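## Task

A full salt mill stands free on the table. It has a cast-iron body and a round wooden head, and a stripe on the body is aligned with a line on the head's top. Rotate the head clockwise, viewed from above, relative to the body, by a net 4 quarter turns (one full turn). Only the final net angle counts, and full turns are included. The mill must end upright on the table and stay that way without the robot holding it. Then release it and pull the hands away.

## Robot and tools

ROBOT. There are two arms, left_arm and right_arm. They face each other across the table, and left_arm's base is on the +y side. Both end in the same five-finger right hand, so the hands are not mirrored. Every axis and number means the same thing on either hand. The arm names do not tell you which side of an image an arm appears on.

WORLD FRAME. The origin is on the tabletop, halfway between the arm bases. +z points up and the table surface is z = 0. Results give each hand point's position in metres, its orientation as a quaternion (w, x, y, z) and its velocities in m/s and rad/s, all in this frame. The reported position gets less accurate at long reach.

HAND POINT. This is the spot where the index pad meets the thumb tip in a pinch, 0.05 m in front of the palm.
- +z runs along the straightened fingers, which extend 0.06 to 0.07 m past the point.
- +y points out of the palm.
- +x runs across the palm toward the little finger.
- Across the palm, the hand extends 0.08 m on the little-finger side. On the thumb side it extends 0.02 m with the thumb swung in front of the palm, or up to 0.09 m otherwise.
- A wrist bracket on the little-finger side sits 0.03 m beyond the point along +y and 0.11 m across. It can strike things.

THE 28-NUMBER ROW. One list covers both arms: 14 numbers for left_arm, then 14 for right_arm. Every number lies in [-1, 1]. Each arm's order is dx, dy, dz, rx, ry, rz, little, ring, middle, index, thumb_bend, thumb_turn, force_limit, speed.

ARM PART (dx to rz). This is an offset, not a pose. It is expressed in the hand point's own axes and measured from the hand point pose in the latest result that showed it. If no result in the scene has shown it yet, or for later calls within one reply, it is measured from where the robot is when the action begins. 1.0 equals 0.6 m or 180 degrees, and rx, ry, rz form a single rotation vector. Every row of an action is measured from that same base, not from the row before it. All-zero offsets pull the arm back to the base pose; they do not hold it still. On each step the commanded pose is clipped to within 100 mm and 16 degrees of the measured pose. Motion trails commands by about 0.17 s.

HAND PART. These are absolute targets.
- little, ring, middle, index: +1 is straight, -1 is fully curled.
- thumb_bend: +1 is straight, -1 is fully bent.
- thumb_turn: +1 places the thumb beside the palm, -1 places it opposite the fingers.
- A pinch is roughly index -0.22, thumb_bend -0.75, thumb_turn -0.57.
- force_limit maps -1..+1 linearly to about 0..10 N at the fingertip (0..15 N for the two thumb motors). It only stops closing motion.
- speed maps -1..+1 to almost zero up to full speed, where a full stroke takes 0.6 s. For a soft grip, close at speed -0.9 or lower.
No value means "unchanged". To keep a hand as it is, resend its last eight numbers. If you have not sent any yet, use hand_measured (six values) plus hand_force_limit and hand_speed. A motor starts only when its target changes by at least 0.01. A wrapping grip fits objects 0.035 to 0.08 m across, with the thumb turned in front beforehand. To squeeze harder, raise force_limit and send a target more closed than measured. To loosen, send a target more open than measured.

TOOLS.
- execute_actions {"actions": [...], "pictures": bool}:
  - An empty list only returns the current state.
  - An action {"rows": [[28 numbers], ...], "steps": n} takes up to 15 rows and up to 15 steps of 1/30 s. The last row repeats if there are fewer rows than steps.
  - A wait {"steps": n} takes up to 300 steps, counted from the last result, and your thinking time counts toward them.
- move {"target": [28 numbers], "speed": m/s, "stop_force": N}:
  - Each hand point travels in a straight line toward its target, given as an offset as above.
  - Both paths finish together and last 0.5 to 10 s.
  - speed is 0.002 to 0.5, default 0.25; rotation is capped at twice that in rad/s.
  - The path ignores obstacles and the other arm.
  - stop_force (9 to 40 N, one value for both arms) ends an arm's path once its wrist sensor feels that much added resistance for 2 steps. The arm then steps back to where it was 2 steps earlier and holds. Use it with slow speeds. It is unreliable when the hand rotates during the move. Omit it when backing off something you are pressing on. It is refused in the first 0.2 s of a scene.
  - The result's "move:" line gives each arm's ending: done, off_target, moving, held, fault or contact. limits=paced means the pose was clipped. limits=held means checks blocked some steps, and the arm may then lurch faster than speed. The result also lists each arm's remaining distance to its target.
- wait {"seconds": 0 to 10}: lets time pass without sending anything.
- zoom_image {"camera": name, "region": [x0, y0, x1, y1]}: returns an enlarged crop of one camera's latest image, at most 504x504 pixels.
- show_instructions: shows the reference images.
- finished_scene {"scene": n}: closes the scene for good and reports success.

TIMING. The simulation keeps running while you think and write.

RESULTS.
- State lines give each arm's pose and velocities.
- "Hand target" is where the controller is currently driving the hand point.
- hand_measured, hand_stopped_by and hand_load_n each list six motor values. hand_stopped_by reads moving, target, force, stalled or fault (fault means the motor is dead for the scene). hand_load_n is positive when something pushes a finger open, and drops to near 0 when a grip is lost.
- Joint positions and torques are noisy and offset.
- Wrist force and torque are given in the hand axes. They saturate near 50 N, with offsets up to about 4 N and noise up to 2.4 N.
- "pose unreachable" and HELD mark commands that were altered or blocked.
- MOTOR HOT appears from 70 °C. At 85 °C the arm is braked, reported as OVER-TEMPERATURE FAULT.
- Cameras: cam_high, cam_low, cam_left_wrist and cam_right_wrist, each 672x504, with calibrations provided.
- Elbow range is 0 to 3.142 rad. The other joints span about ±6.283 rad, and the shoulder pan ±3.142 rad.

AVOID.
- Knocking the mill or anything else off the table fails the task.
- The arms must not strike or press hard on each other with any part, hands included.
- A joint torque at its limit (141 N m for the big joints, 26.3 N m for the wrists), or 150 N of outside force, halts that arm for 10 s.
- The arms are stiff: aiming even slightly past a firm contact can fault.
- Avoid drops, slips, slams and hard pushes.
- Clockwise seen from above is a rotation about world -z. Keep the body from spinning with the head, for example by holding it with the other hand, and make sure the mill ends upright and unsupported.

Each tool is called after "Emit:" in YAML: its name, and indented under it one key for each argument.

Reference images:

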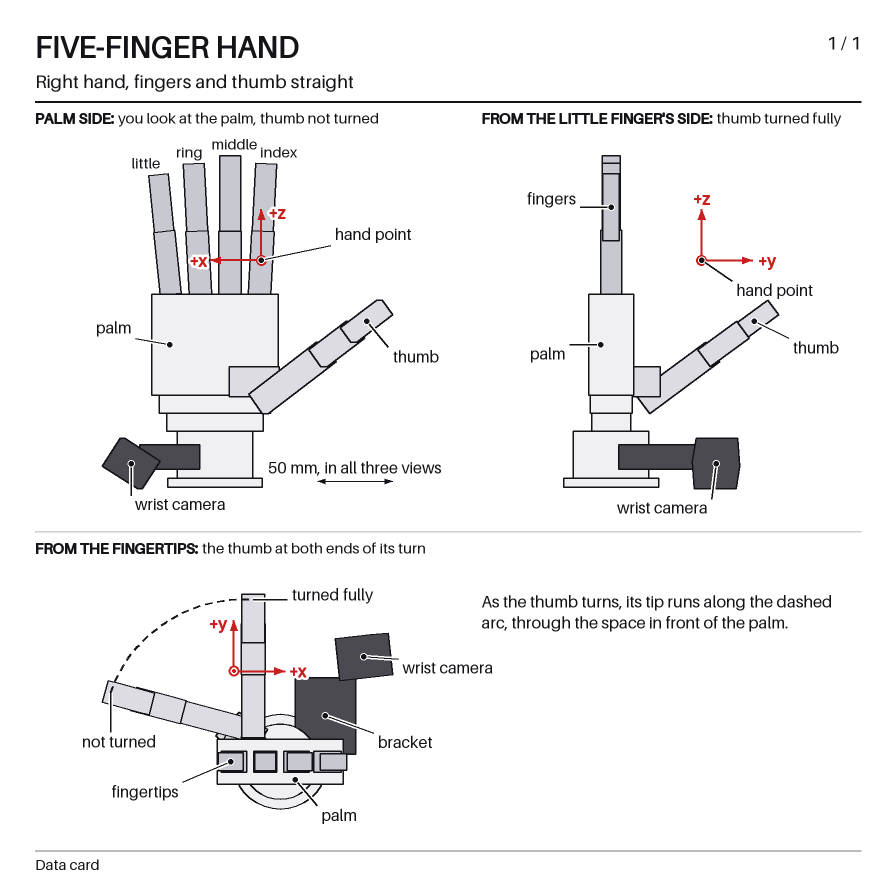

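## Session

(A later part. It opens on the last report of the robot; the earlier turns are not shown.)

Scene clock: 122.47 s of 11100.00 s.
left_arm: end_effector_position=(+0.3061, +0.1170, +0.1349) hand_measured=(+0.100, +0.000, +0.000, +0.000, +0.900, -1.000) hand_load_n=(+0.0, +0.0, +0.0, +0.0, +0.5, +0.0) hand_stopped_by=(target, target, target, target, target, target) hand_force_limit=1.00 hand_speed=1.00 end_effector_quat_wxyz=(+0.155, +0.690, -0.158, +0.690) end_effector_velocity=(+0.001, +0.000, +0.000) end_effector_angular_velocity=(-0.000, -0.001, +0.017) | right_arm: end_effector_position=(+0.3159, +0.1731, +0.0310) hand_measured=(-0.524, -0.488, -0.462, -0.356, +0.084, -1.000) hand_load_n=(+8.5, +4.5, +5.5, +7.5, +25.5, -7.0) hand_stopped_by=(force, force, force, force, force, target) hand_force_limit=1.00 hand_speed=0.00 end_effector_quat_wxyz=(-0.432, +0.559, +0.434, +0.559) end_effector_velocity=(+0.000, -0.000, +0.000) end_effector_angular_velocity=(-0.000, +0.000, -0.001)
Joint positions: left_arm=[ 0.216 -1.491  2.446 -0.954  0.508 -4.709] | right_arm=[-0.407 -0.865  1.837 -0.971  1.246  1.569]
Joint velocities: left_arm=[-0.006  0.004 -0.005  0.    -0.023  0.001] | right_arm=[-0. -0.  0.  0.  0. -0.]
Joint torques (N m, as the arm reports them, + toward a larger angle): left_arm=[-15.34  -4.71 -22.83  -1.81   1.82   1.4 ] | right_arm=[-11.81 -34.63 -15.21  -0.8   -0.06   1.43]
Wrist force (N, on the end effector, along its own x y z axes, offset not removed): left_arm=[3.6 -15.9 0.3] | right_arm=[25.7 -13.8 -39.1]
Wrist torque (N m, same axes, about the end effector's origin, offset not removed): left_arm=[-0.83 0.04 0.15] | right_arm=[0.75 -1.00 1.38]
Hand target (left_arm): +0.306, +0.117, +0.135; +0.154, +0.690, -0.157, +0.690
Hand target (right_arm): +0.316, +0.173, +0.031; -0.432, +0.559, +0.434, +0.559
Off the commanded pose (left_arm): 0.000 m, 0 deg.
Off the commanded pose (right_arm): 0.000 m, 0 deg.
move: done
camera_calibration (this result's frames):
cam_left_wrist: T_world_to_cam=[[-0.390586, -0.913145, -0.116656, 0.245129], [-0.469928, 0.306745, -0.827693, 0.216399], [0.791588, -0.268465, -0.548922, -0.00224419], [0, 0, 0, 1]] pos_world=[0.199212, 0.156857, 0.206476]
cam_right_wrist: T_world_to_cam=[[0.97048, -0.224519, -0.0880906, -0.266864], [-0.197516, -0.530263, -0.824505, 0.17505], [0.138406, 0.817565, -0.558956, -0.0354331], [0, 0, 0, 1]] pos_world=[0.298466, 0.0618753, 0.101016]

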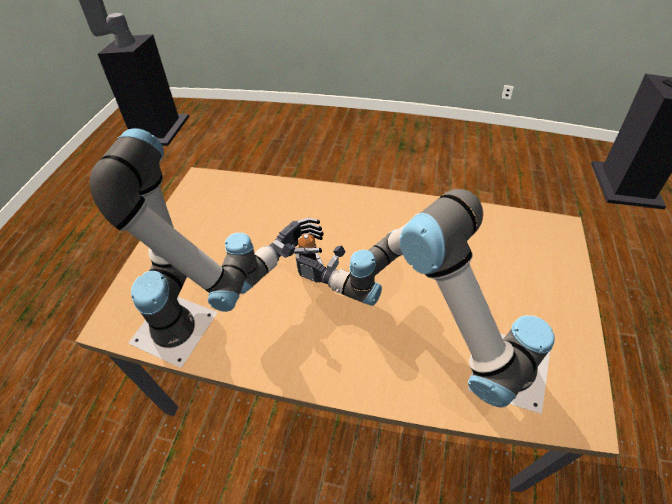

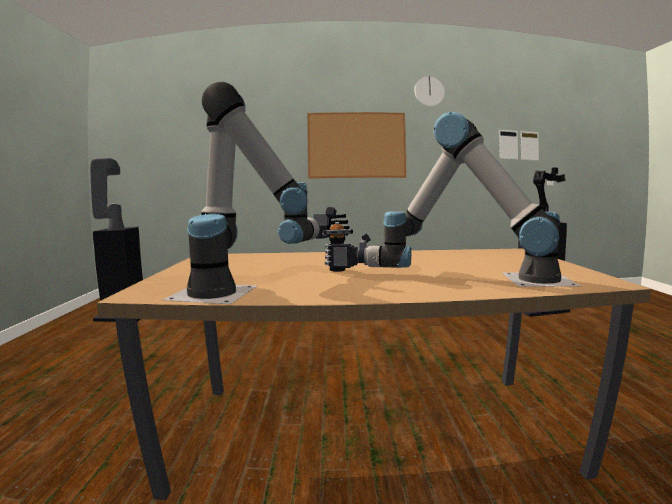

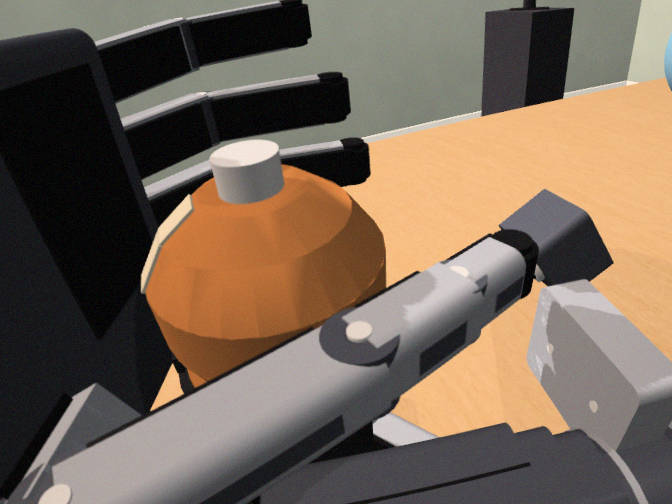

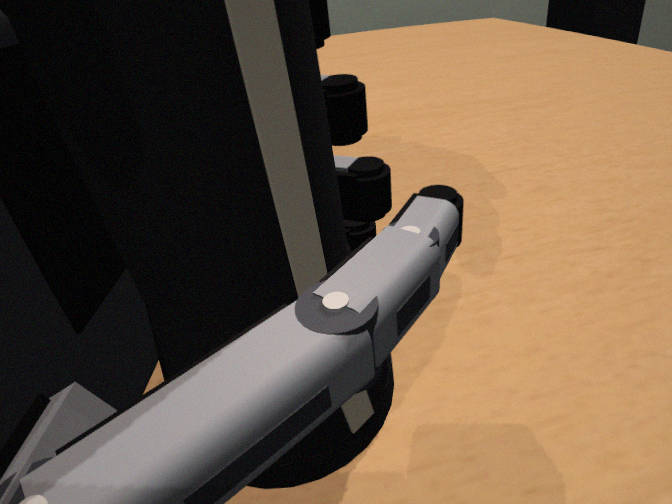

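Three more cycles, then inspect.

Emit:
move:
  target: [0,0.02,-0.018,-0.139,0,0,0.1,-0.9,-0.9,-0.9,-0.9,-1,1,1,0,0,0,0,0,0,-0.6,-1,-1,-1,-1,-1,1,0]

Emit:
move:
  target: [0,0.017,-0.019,-0.139,0,0,0.1,-0.8,-0.8,-0.8,-0.8,-1,1,1,0,0,0,0,0,0,-0.6,-1,-1,-1,-1,-1,1,0]

Emit:
move:
  target: [0,-0.05,0.0066,0.278,0,0,0.1,0,0,0,0.9,-1,1,1,0,0,0,0,0,0,-0.6,-1,-1,-1,-1,-1,1,0]

Emit:
move:
  target: [0,0.02,-0.018,-0.139,0,0,0.1,-0.9,-0.9,-0.9,-0.9,-1,1,1,0,0,0,0,0,0,-0.6,-1,-1,-1,-1,-1,1,0]

Emit:
move:
  target: [0,0.017,-0.019,-0.139,0,0,0.1,-0.8,-0.8,-0.8,-0.8,-1,1,1,0,0,0,0,0,0,-0.6,-1,-1,-1,-1,-1,1,0]

Emit:
move:
  target: [0,-0.05,0.0066,0.278,0,0,0.1,0,0,0,0.9,-1,1,1,0,0,0,0,0,0,-0.6,-1,-1,-1,-1,-1,1,0]

Emit:
move:
  target: [0,0.02,-0.018,-0.139,0,0,0.1,-0.9,-0.9,-0.9,-0.9,-1,1,1,0,0,0,0,0,0,-0.6,-1,-1,-1,-1,-1,1,0]

Emit:
move:
  target: [0,0.017,-0.019,-0.139,0,0,0.1,-0.8,-0.8,-0.8,-0.8,-1,1,1,0,0,0,0,0,0,-0.6,-1,-1,-1,-1,-1,1,0]

Emit:
move:
  target: [0,-0.05,0.0066,0.278,0,0,0.1,0,0,0,0.9,-1,1,1,0,0,0,0,0,0,-0.6,-1,-1,-1,-1,-1,1,0]

Scene clock: 128.67 s of 11100.00 s.
left_arm: end_effector_position=(+0.2914, +0.1110, +0.1350) hand_measured=(+0.100, -0.600, -0.352, -0.344, +0.652, -1.000) hand_load_n=(+0.0, +14.5, +14.5, +5.5, +14.0, +6.5) hand_stopped_by=(target, force, force, force, force, target) hand_force_limit=1.00 hand_speed=1.00 end_effector_quat_wxyz=(+0.300, +0.640, -0.303, +0.639) end_effector_velocity=(+0.000, -0.000, -0.001) end_effector_angular_velocity=(+0.001, +0.001, -0.012) | right_arm: end_effector_position=(+0.3160, +0.1731, +0.0310) hand_measured=(-0.524, -0.488, -0.462, -0.356, +0.084, -1.000) hand_load_n=(+8.0, +3.5, +4.5, +5.5, +25.0, -8.5) hand_stopped_by=(force, force, force, force, force, target) hand_force_limit=1.00 hand_speed=0.00 end_effector_quat_wxyz=(-0.432, +0.559, +0.434, +0.559) end_effector_velocity=(+0.001, -0.000, -0.000) end_effector_angular_velocity=(-0.000, +0.000, -0.001)
Joint positions: left_arm=[ 0.543 -1.496  2.45  -0.95   1.27  -4.709] | right_arm=[-0.407 -0.865  1.837 -0.971  1.246  1.569]
Joint velocities: left_arm=[ 0.013  0.005 -0.005  0.001  0.025 -0.   ] | right_arm=[-0.001 -0.    -0.     0.     0.    -0.   ]
Joint torques (N m, as the arm reports them, + toward a larger angle): left_arm=[-14.     1.97 -15.28   1.92  11.33  -3.89] | right_arm=[ -1.59 -34.82 -14.71  -0.76   2.5    1.38]
Wrist force (N, on the end effector, along its own x y z axes, offset not removed): left_arm=[21.5 -36.3 -3.2] | right_arm=[28.2 -18.0 -50.0]
Wrist torque (N m, same axes, about the end effector's origin, offset not removed): left_arm=[0.19 -1.04 1.71] | right_arm=[-0.64 -0.58 0.60]
Hand target (left_arm): +0.291, +0.111, +0.135; +0.300, +0.640, -0.304, +0.639
Hand target (right_arm): +0.316, +0.173, +0.031; -0.432, +0.559, +0.434, +0.559
Off the commanded pose (left_arm): 0.000 m, 0 deg.
Off the commanded pose (right_arm): 0.000 m, 0 deg.
After step 90, 1.73 s passed at rest.
move: done
camera_calibration (this result's frames):
cam_left_wrist: T_world_to_cam=[[-0.739274, -0.663282, -0.116324, 0.307728], [-0.298338, 0.47746, -0.826454, 0.142245], [0.603712, -0.576272, -0.550856, 0.0970091], [0, 0, 0, 1]] pos_world=[0.211367, 0.192098, 0.206793]
cam_right_wrist: T_world_to_cam=[[0.970464, -0.224586, -0.088093, -0.266872], [-0.197556, -0.530255, -0.824501, 0.175055], [0.13846, 0.817552, -0.558962, -0.0354413], [0, 0, 0, 1]] pos_world=[0.29848, 0.061863, 0.101013]

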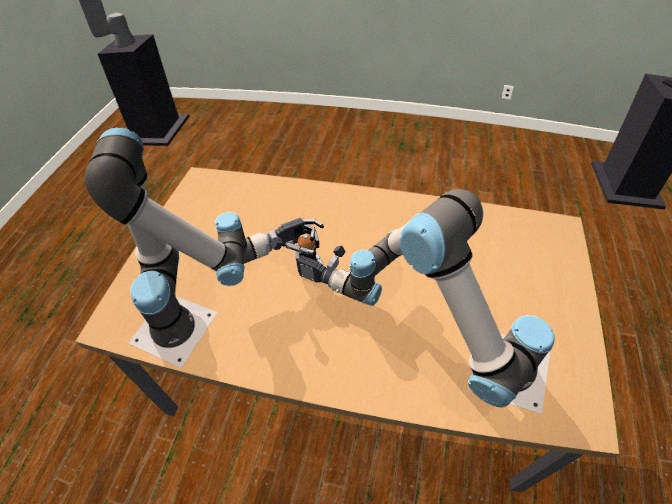

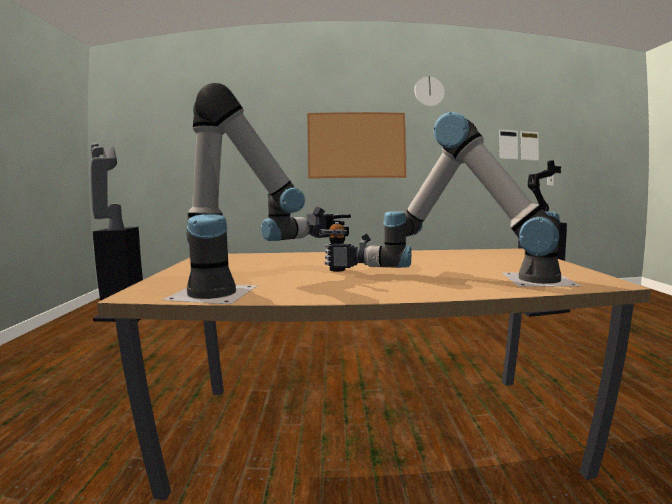

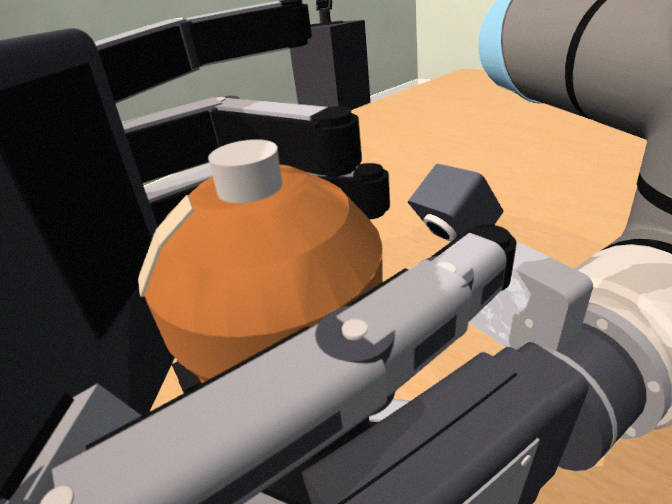

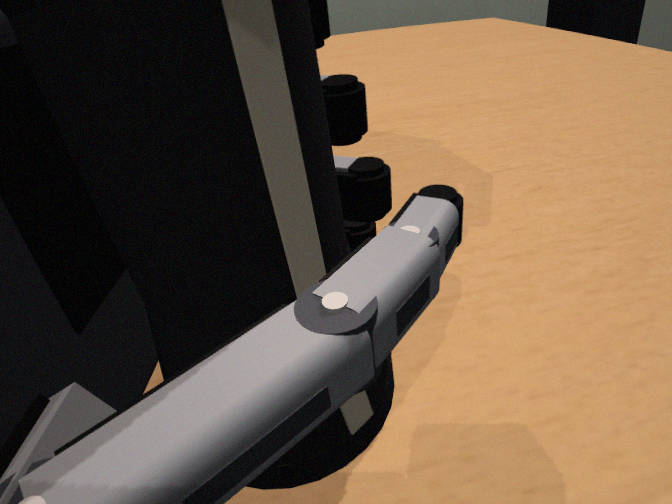

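Scene clock: 130.10 s of 11100.00 s.
left_arm: end_effector_position=(+0.2765, +0.1136, +0.1348) hand_measured=(+0.100, -0.600, -0.352, -0.320, +0.626, -1.000) hand_load_n=(+0.0, +14.0, +16.0, +18.5, +16.0, +7.5) hand_stopped_by=(target, force, force, force, force, target) hand_force_limit=1.00 hand_speed=1.00 end_effector_quat_wxyz=(+0.430, +0.560, -0.434, +0.559) end_effector_velocity=(-0.001, -0.001, +0.000) end_effector_angular_velocity=(-0.001, -0.001, -0.018) | right_arm: end_effector_position=(+0.3159, +0.1731, +0.0310) hand_measured=(-0.524, -0.486, -0.462, -0.356, +0.084, -1.000) hand_load_n=(+16.5, +9.5, +6.0, +4.5, +24.0, -13.0) hand_stopped_by=(force, force, force, force, force, target) hand_force_limit=1.00 hand_speed=0.00 end_effector_quat_wxyz=(-0.432, +0.559, +0.434, +0.559) end_effector_velocity=(-0.001, -0.000, +0.001) end_effector_angular_velocity=(+0.000, +0.000, +0.001)
Joint positions: left_arm=[ 0.867 -1.361  2.278 -0.911  2.028 -4.707] | right_arm=[-0.407 -0.865  1.837 -0.971  1.246  1.569]
Joint velocities: left_arm=[ 0.005  0.007 -0.01   0.002  0.023  0.   ] | right_arm=[ 0.    -0.002  0.003 -0.001 -0.001  0.001]
Joint torques (N m, as the arm reports them, + toward a larger angle): left_arm=[-4.98 -5.04 -3.88  6.43 11.08 -3.71] | right_arm=[-17.82 -34.53 -16.33  -0.59   2.44   1.33]
Wrist force (N, on the end effector, along its own x y z axes, offset not removed): left_arm=[21.1 -29.6 12.4] | right_arm=[6.4 -23.9 -11.8]
Wrist torque (N m, same axes, about the end effector's origin, offset not removed): left_arm=[0.68 -1.10 1.69] | right_arm=[-2.44 -0.86 -1.53]
Hand target (left_arm): +0.276, +0.114, +0.135; +0.431, +0.560, -0.435, +0.558
Hand target (right_arm): +0.316, +0.173, +0.031; -0.432, +0.559, +0.434, +0.559
Off the commanded pose (left_arm): 0.000 m, 0 deg.
Off the commanded pose (right_arm): 0.000 m, 0 deg.
move: done
camera_calibration (this result's frames):
cam_left_wrist: T_world_to_cam=[[-0.950074, -0.289965, -0.115241, 0.314144], [-0.0708953, 0.560276, -0.825266, 0.0639929], [0.303865, -0.775894, -0.552861, 0.213249], [0, 0, 0, 1]] pos_world=[0.238198, 0.220695, 0.20691]
cam_right_wrist: T_world_to_cam=[[0.970472, -0.22455, -0.088094, -0.266853], [-0.197537, -0.530265, -0.824499, 0.17505], [0.138428, 0.817555, -0.558964, -0.035437], [0, 0, 0, 1]] pos_world=[0.298458, 0.0618727, 0.101012]

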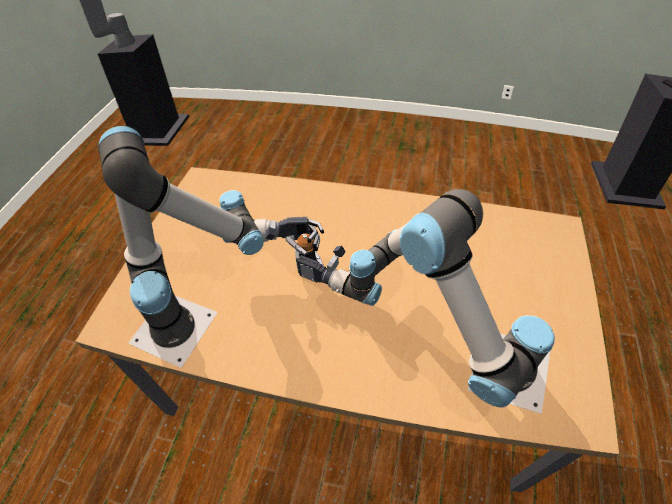

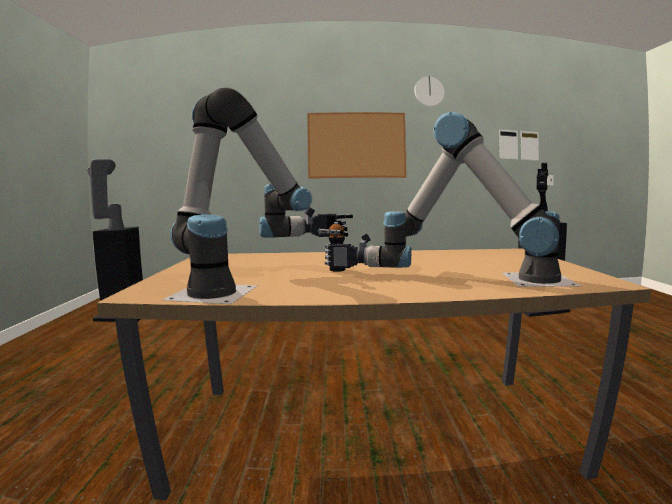

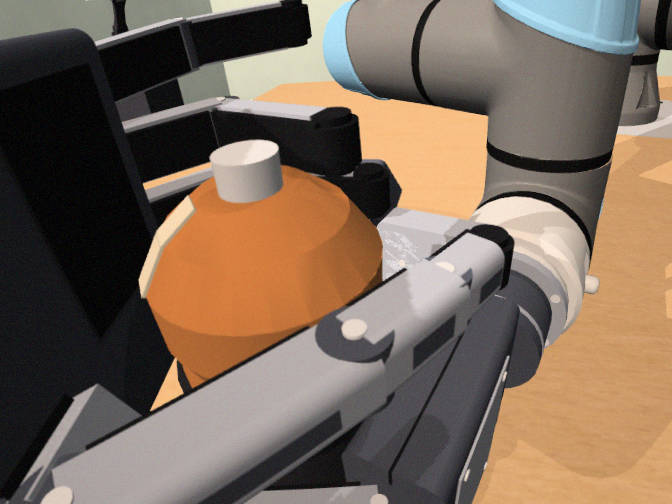

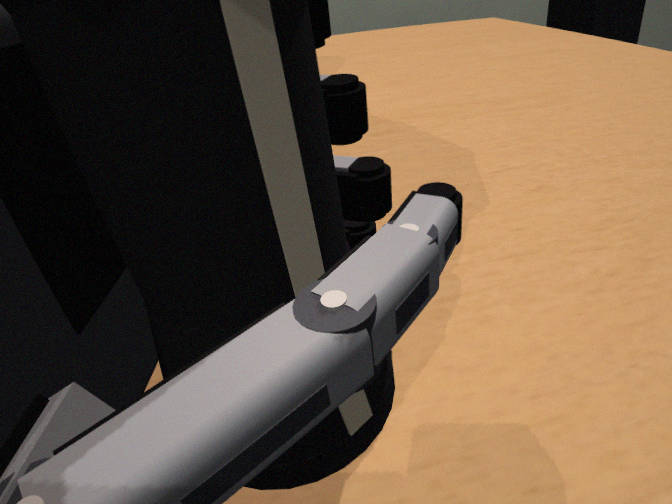

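Scene clock: 132.40 s of 11100.00 s.
left_arm: end_effector_position=(+0.3061, +0.1171, +0.1349) hand_measured=(+0.100, +0.000, +0.000, +0.000, +0.900, -1.000) hand_load_n=(+0.0, +0.0, +0.0, +0.0, +0.0, +0.0) hand_stopped_by=(target, target, target, target, target, target) hand_force_limit=1.00 hand_speed=1.00 end_effector_quat_wxyz=(+0.154, +0.690, -0.157, +0.690) end_effector_velocity=(+0.000, -0.001, -0.001) end_effector_angular_velocity=(+0.002, -0.000, +0.014) | right_arm: end_effector_position=(+0.3159, +0.1731, +0.0310) hand_measured=(-0.524, -0.488, -0.462, -0.356, +0.084, -1.000) hand_load_n=(+8.5, +4.5, +5.5, +7.5, +25.5, -6.5) hand_stopped_by=(force, force, force, force, force, target) hand_force_limit=1.00 hand_speed=0.00 end_effector_quat_wxyz=(-0.432, +0.559, +0.434, +0.559) end_effector_velocity=(-0.000, -0.000, -0.003) end_effector_angular_velocity=(-0.002, +0.003, +0.000)
Joint positions: left_arm=[ 0.215 -1.49   2.446 -0.954  0.505 -4.709] | right_arm=[-0.407 -0.865  1.837 -0.971  1.246  1.569]
Joint velocities: left_arm=[-0.009  0.007 -0.005 -0.001 -0.023  0.001] | right_arm=[ 0.     0.003  0.    -0.     0.     0.002]
Joint torques (N m, as the arm reports them, + toward a larger angle): left_arm=[-13.75  -8.55 -23.11  -1.89   1.39   1.4 ] | right_arm=[ -1.19 -33.77 -14.29  -0.65   0.36   1.15]
Wrist force (N, on the end effector, along its own x y z axes, offset not removed): left_arm=[3.6 -13.0 4.1] | right_arm=[24.4 -12.1 -37.4]
Wrist torque (N m, same axes, about the end effector's origin, offset not removed): left_arm=[-0.69 -0.18 0.25] | right_arm=[0.95 -0.87 1.15]
Hand target (left_arm): +0.306, +0.117, +0.135; +0.153, +0.690, -0.157, +0.690
Hand target (right_arm): +0.316, +0.173, +0.031; -0.432, +0.559, +0.434, +0.559
Off the commanded pose (left_arm): 0.000 m, 0 deg.
Off the commanded pose (right_arm): 0.000 m, 0 deg.
move: done
camera_calibration (this result's frames):
cam_left_wrist: T_world_to_cam=[[-0.389018, -0.913785, -0.116885, 0.244829], [-0.470285, 0.306088, -0.827733, 0.216518], [0.792147, -0.267034, -0.548814, -0.00259215], [0, 0, 0, 1]] pos_world=[0.199122, 0.156755, 0.206414]
cam_right_wrist: T_world_to_cam=[[0.970466, -0.224579, -0.0880944, -0.266851], [-0.197553, -0.530259, -0.824499, 0.175054], [0.138452, 0.817551, -0.558964, -0.0354421], [0, 0, 0, 1]] pos_world=[0.298459, 0.0618703, 0.101012]

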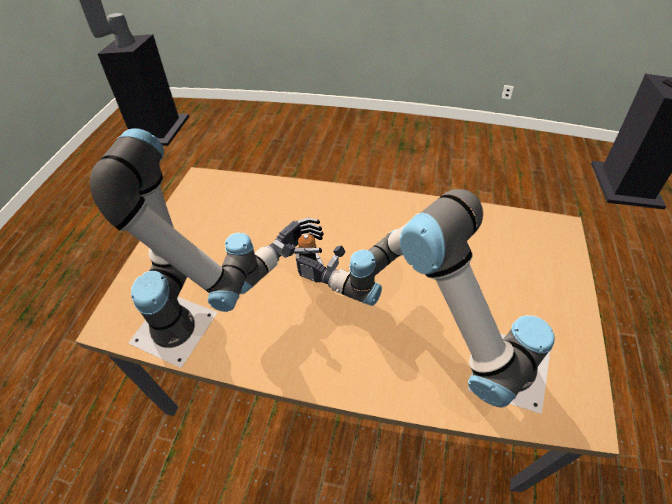

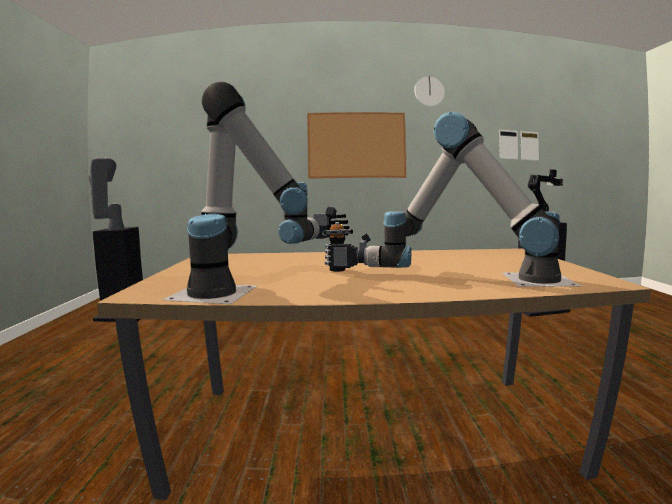

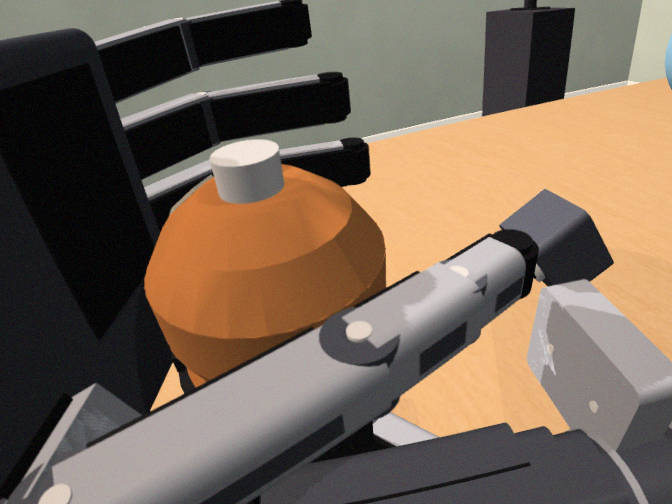

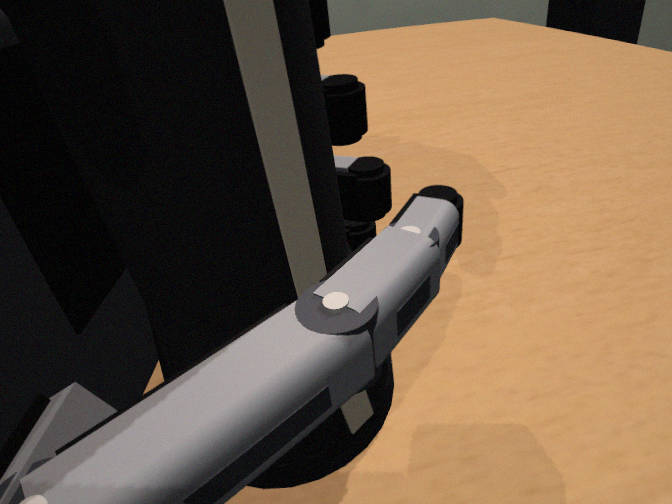

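Scene clock: 133.87 s of 11100.00 s.
left_arm: end_effector_position=(+0.2914, +0.1111, +0.1349) hand_measured=(+0.100, -0.596, -0.350, -0.338, +0.614, -1.000) hand_load_n=(+0.0, +15.0, +17.0, +5.0, +15.0, +6.0) hand_stopped_by=(target, force, force, force, force, target) hand_force_limit=1.00 hand_speed=1.00 end_effector_quat_wxyz=(+0.299, +0.640, -0.303, +0.640) end_effector_velocity=(-0.000, -0.001, +0.000) end_effector_angular_velocity=(-0.002, +0.000, -0.014) | right_arm: end_effector_position=(+0.3159, +0.1731, +0.0310) hand_measured=(-0.524, -0.488, -0.462, -0.356, +0.084, -1.000) hand_load_n=(+8.0, +3.5, +4.0, +5.0, +25.0, -8.0) hand_stopped_by=(force, force, force, force, force, target) hand_force_limit=1.00 hand_speed=0.00 end_effector_quat_wxyz=(-0.432, +0.559, +0.434, +0.559) end_effector_velocity=(-0.001, -0.000, -0.000) end_effector_angular_velocity=(-0.001, +0.001, +0.001)
Joint positions: left_arm=[ 0.542 -1.497  2.45  -0.95   1.267 -4.709] | right_arm=[-0.407 -0.865  1.837 -0.971  1.246  1.569]
Joint velocities: left_arm=[ 0.012  0.004 -0.005 -0.001  0.026 -0.001] | right_arm=[ 0.001 -0.001  0.002  0.001 -0.001  0.   ]
Joint torques (N m, as the arm reports them, + toward a larger angle): left_arm=[ -8.16  -0.52 -16.03   1.92  11.18  -3.96] | right_arm=[ -8.34 -33.29 -15.13  -0.83   2.11   1.22]
Wrist force (N, on the end effector, along its own x y z axes, offset not removed): left_arm=[25.9 -35.8 -5.4] | right_arm=[22.0 -14.3 -46.1]
Wrist torque (N m, same axes, about the end effector's origin, offset not removed): left_arm=[0.27 -1.82 2.06] | right_arm=[-0.73 0.11 0.45]
Hand target (left_arm): +0.291, +0.111, +0.135; +0.300, +0.640, -0.303, +0.639
Hand target (right_arm): +0.316, +0.173, +0.031; -0.432, +0.559, +0.434, +0.559
Off the commanded pose (left_arm): 0.000 m, 0 deg.
Off the commanded pose (right_arm): 0.000 m, 0 deg.
move: done
camera_calibration (this result's frames):
cam_left_wrist: T_world_to_cam=[[-0.738136, -0.664502, -0.116584, 0.307605], [-0.298982, 0.477105, -0.826426, 0.14239], [0.604785, -0.575158, -0.550843, 0.0965794], [0, 0, 0, 1]] pos_world=[0.211217, 0.192018, 0.206737]
cam_right_wrist: T_world_to_cam=[[0.970475, -0.22454, -0.0880942, -0.266842], [-0.197532, -0.530267, -0.824499, 0.175049], [0.138419, 0.817557, -0.558964, -0.0354364], [0, 0, 0, 1]] pos_world=[0.298446, 0.0618773, 0.101013]

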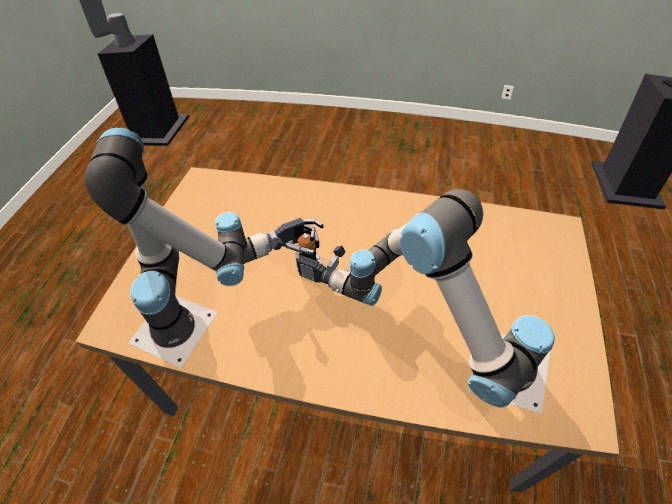

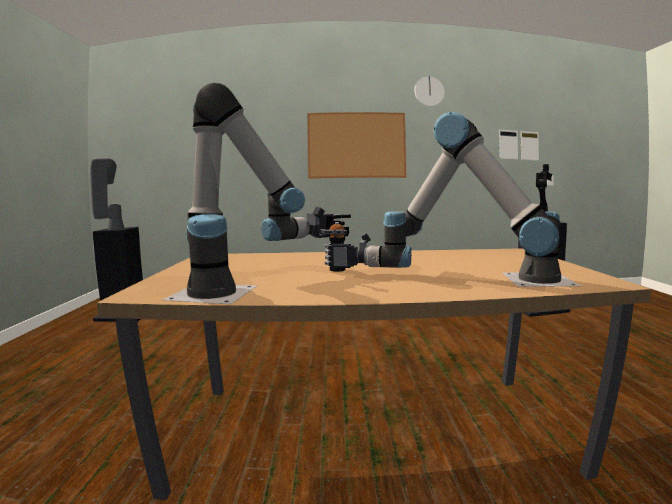

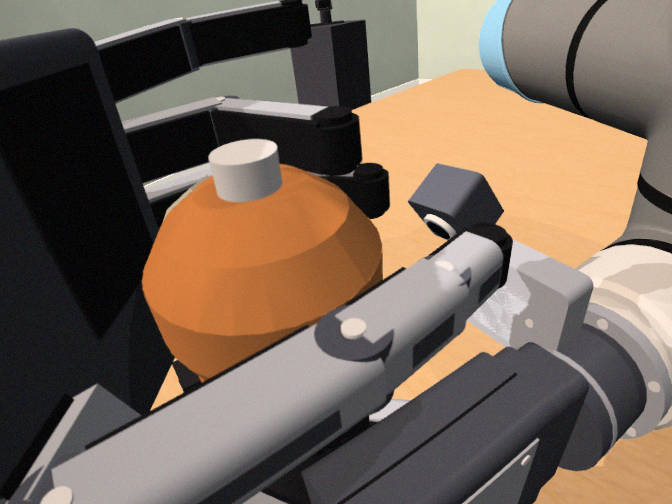

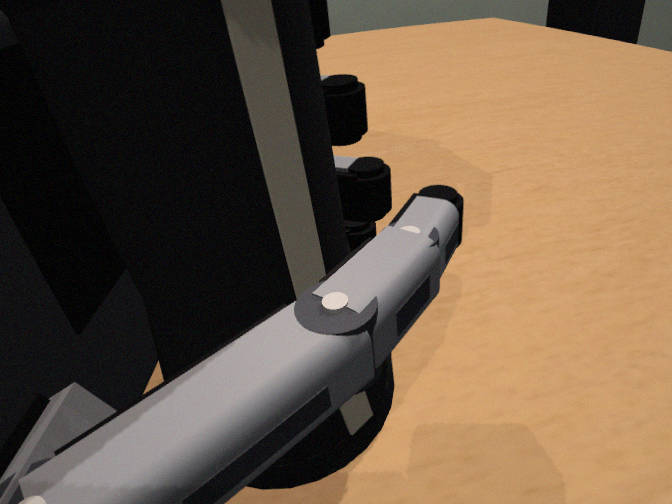

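Scene clock: 135.30 s of 11100.00 s.
left_arm: end_effector_position=(+0.2765, +0.1136, +0.1348) hand_measured=(+0.100, -0.596, -0.350, -0.318, +0.614, -1.000) hand_load_n=(+0.0, +13.5, +17.0, +18.5, +16.0, +7.0) hand_stopped_by=(target, force, force, force, force, target) hand_force_limit=1.00 hand_speed=1.00 end_effector_quat_wxyz=(+0.430, +0.561, -0.434, +0.559) end_effector_velocity=(-0.001, -0.001, -0.000) end_effector_angular_velocity=(+0.002, +0.001, -0.017) | right_arm: end_effector_position=(+0.3159, +0.1731, +0.0310) hand_measured=(-0.524, -0.486, -0.462, -0.356, +0.084, -1.000) hand_load_n=(+16.0, +9.0, +5.5, +4.0, +25.0, -12.5) hand_stopped_by=(force, force, force, force, force, target) hand_force_limit=1.00 hand_speed=0.00 end_effector_quat_wxyz=(-0.432, +0.559, +0.434, +0.559) end_effector_velocity=(-0.000, +0.000, +0.001) end_effector_angular_velocity=(+0.001, -0.002, +0.001)
Joint positions: left_arm=[ 0.866 -1.361  2.279 -0.911  2.025 -4.706] | right_arm=[-0.407 -0.865  1.837 -0.971  1.246  1.569]
Joint velocities: left_arm=[ 0.007  0.007 -0.01   0.005  0.023  0.001] | right_arm=[ 0.001 -0.002  0.001  0.     0.    -0.001]
Joint torques (N m, as the arm reports them, + toward a larger angle): left_arm=[-7.52 -4.63 -2.    6.74 11.55 -3.78] | right_arm=[ -8.67 -35.42 -14.84  -1.25   1.95   1.35]
Wrist force (N, on the end effector, along its own x y z axes, offset not removed): left_arm=[19.6 -30.7 11.8] | right_arm=[9.4 -21.5 -20.4]
Wrist torque (N m, same axes, about the end effector's origin, offset not removed): left_arm=[0.30 -0.99 1.65] | right_arm=[-1.43 -1.32 -1.37]
Hand target (left_arm): +0.276, +0.114, +0.135; +0.430, +0.560, -0.434, +0.559
Hand target (right_arm): +0.316, +0.173, +0.031; -0.432, +0.559, +0.434, +0.559
Off the commanded pose (left_arm): 0.000 m, 0 deg.
Off the commanded pose (right_arm): 0.000 m, 0 deg.
move: done
camera_calibration (this result's frames):
cam_left_wrist: T_world_to_cam=[[-0.949563, -0.29154, -0.115475, 0.314216], [-0.0716767, 0.560298, -0.825184, 0.0641271], [0.305275, -0.775287, -0.552935, 0.212801], [0, 0, 0, 1]] pos_world=[0.238001, 0.220658, 0.206866]
cam_right_wrist: T_world_to_cam=[[0.970474, -0.22454, -0.0880976, -0.266841], [-0.197536, -0.530274, -0.824493, 0.175048], [0.138416, 0.817552, -0.558972, -0.0354347], [0, 0, 0, 1]] pos_world=[0.298445, 0.0618768, 0.101011]

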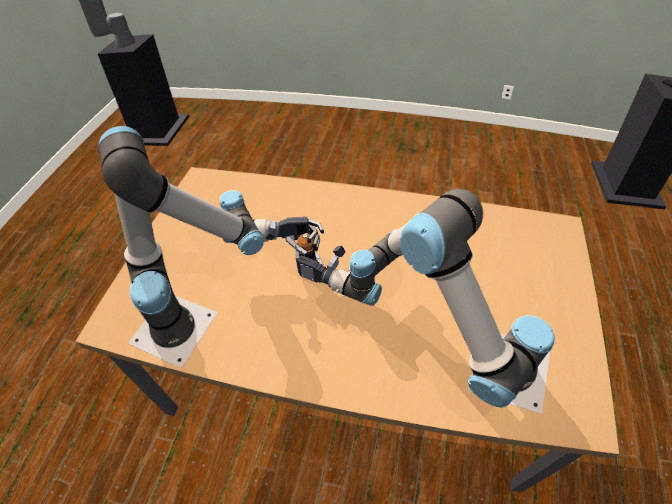

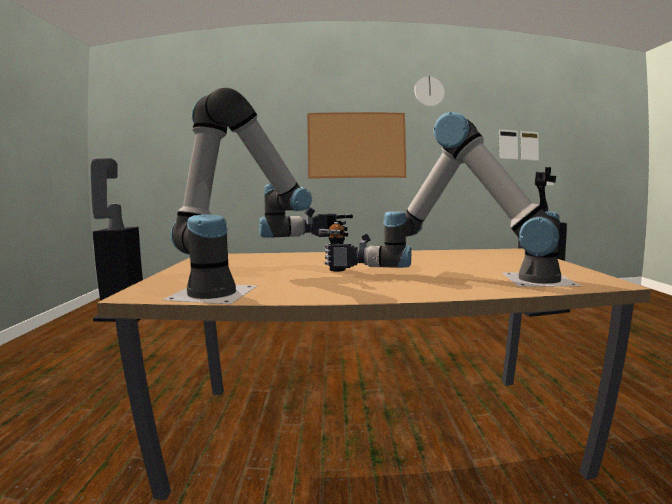

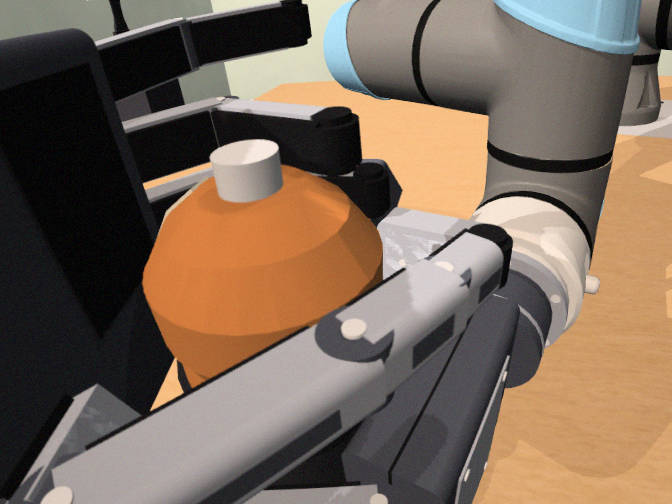

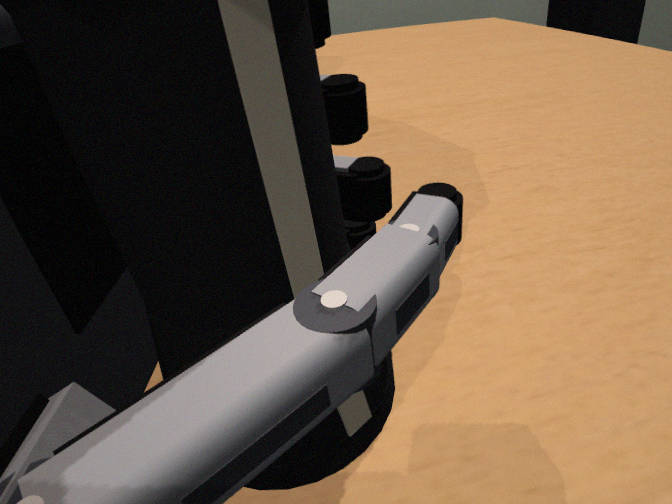

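Scene clock: 137.60 s of 11100.00 s.
left_arm: end_effector_position=(+0.3061, +0.1172, +0.1348) hand_measured=(+0.100, +0.000, +0.000, +0.000, +0.900, -1.000) hand_load_n=(+0.0, +0.0, +0.0, +0.0, +0.0, +0.0) hand_stopped_by=(target, target, target, target, target, target) hand_force_limit=1.00 hand_speed=1.00 end_effector_quat_wxyz=(+0.153, +0.690, -0.157, +0.690) end_effector_velocity=(+0.001, -0.000, +0.000) end_effector_angular_velocity=(-0.000, -0.001, +0.016) | right_arm: end_effector_position=(+0.3159, +0.1731, +0.0310) hand_measured=(-0.524, -0.488, -0.462, -0.356, +0.084, -1.000) hand_load_n=(+8.0, +4.0, +5.5, +7.0, +26.0, -6.5) hand_stopped_by=(force, force, force, force, force, target) hand_force_limit=1.00 hand_speed=0.00 end_effector_quat_wxyz=(-0.432, +0.559, +0.434, +0.559) end_effector_velocity=(-0.000, -0.000, +0.000) end_effector_angular_velocity=(-0.000, -0.000, -0.001)
Joint positions: left_arm=[ 0.214 -1.49   2.446 -0.954  0.502 -4.708] | right_arm=[-0.407 -0.865  1.837 -0.971  1.246  1.569]
Joint velocities: left_arm=[-0.007  0.004 -0.005 -0.    -0.023  0.002] | right_arm=[ 0.    -0.001  0.001  0.     0.001 -0.001]
Joint torques (N m, as the arm reports them, + toward a larger angle): left_arm=[-14.56  -7.2  -21.58  -1.7    1.08   1.64] | right_arm=[ -1.35 -34.74 -13.7   -1.17   0.42   1.06]
Wrist force (N, on the end effector, along its own x y z axes, offset not removed): left_arm=[3.4 -11.9 1.3] | right_arm=[18.4 -11.8 -27.8]
Wrist torque (N m, same axes, about the end effector's origin, offset not removed): left_arm=[-0.53 -0.09 0.17] | right_arm=[0.46 -0.35 0.80]
Hand target (left_arm): +0.306, +0.117, +0.135; +0.153, +0.690, -0.156, +0.690
Hand target (right_arm): +0.316, +0.173, +0.031; -0.432, +0.559, +0.434, +0.559
Off the commanded pose (left_arm): 0.000 m, 0 deg.
Off the commanded pose (right_arm): 0.000 m, 0 deg.
move: done
camera_calibration (this result's frames):
cam_left_wrist: T_world_to_cam=[[-0.387463, -0.914415, -0.117125, 0.24453], [-0.47064, 0.30545, -0.827767, 0.216632], [0.792698, -0.265606, -0.54871, -0.00293804], [0, 0, 0, 1]] pos_world=[0.199031, 0.156652, 0.206349]
cam_right_wrist: T_world_to_cam=[[0.970475, -0.224536, -0.0880978, -0.266849], [-0.197534, -0.530275, -0.824493, 0.175048], [0.138412, 0.817553, -0.558972, -0.035433], [0, 0, 0, 1]] pos_world=[0.298453, 0.0618746, 0.101011]

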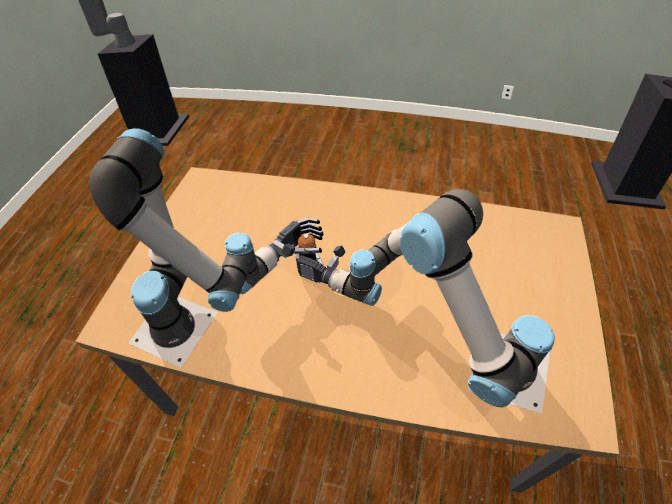

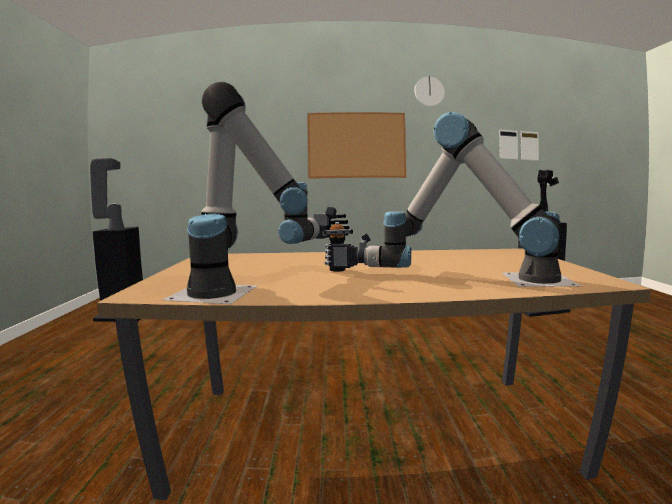

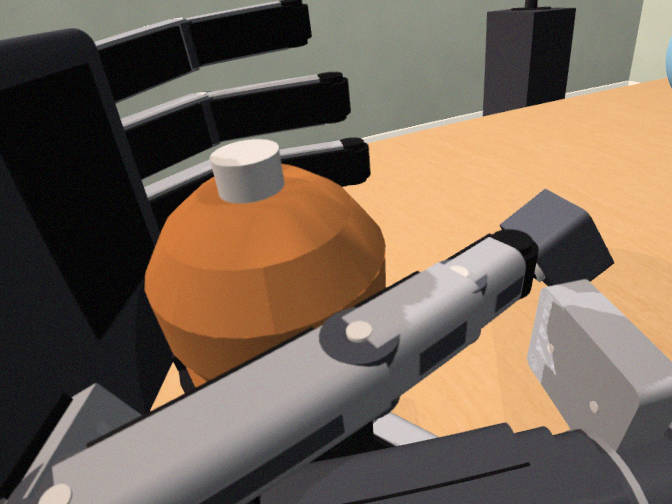

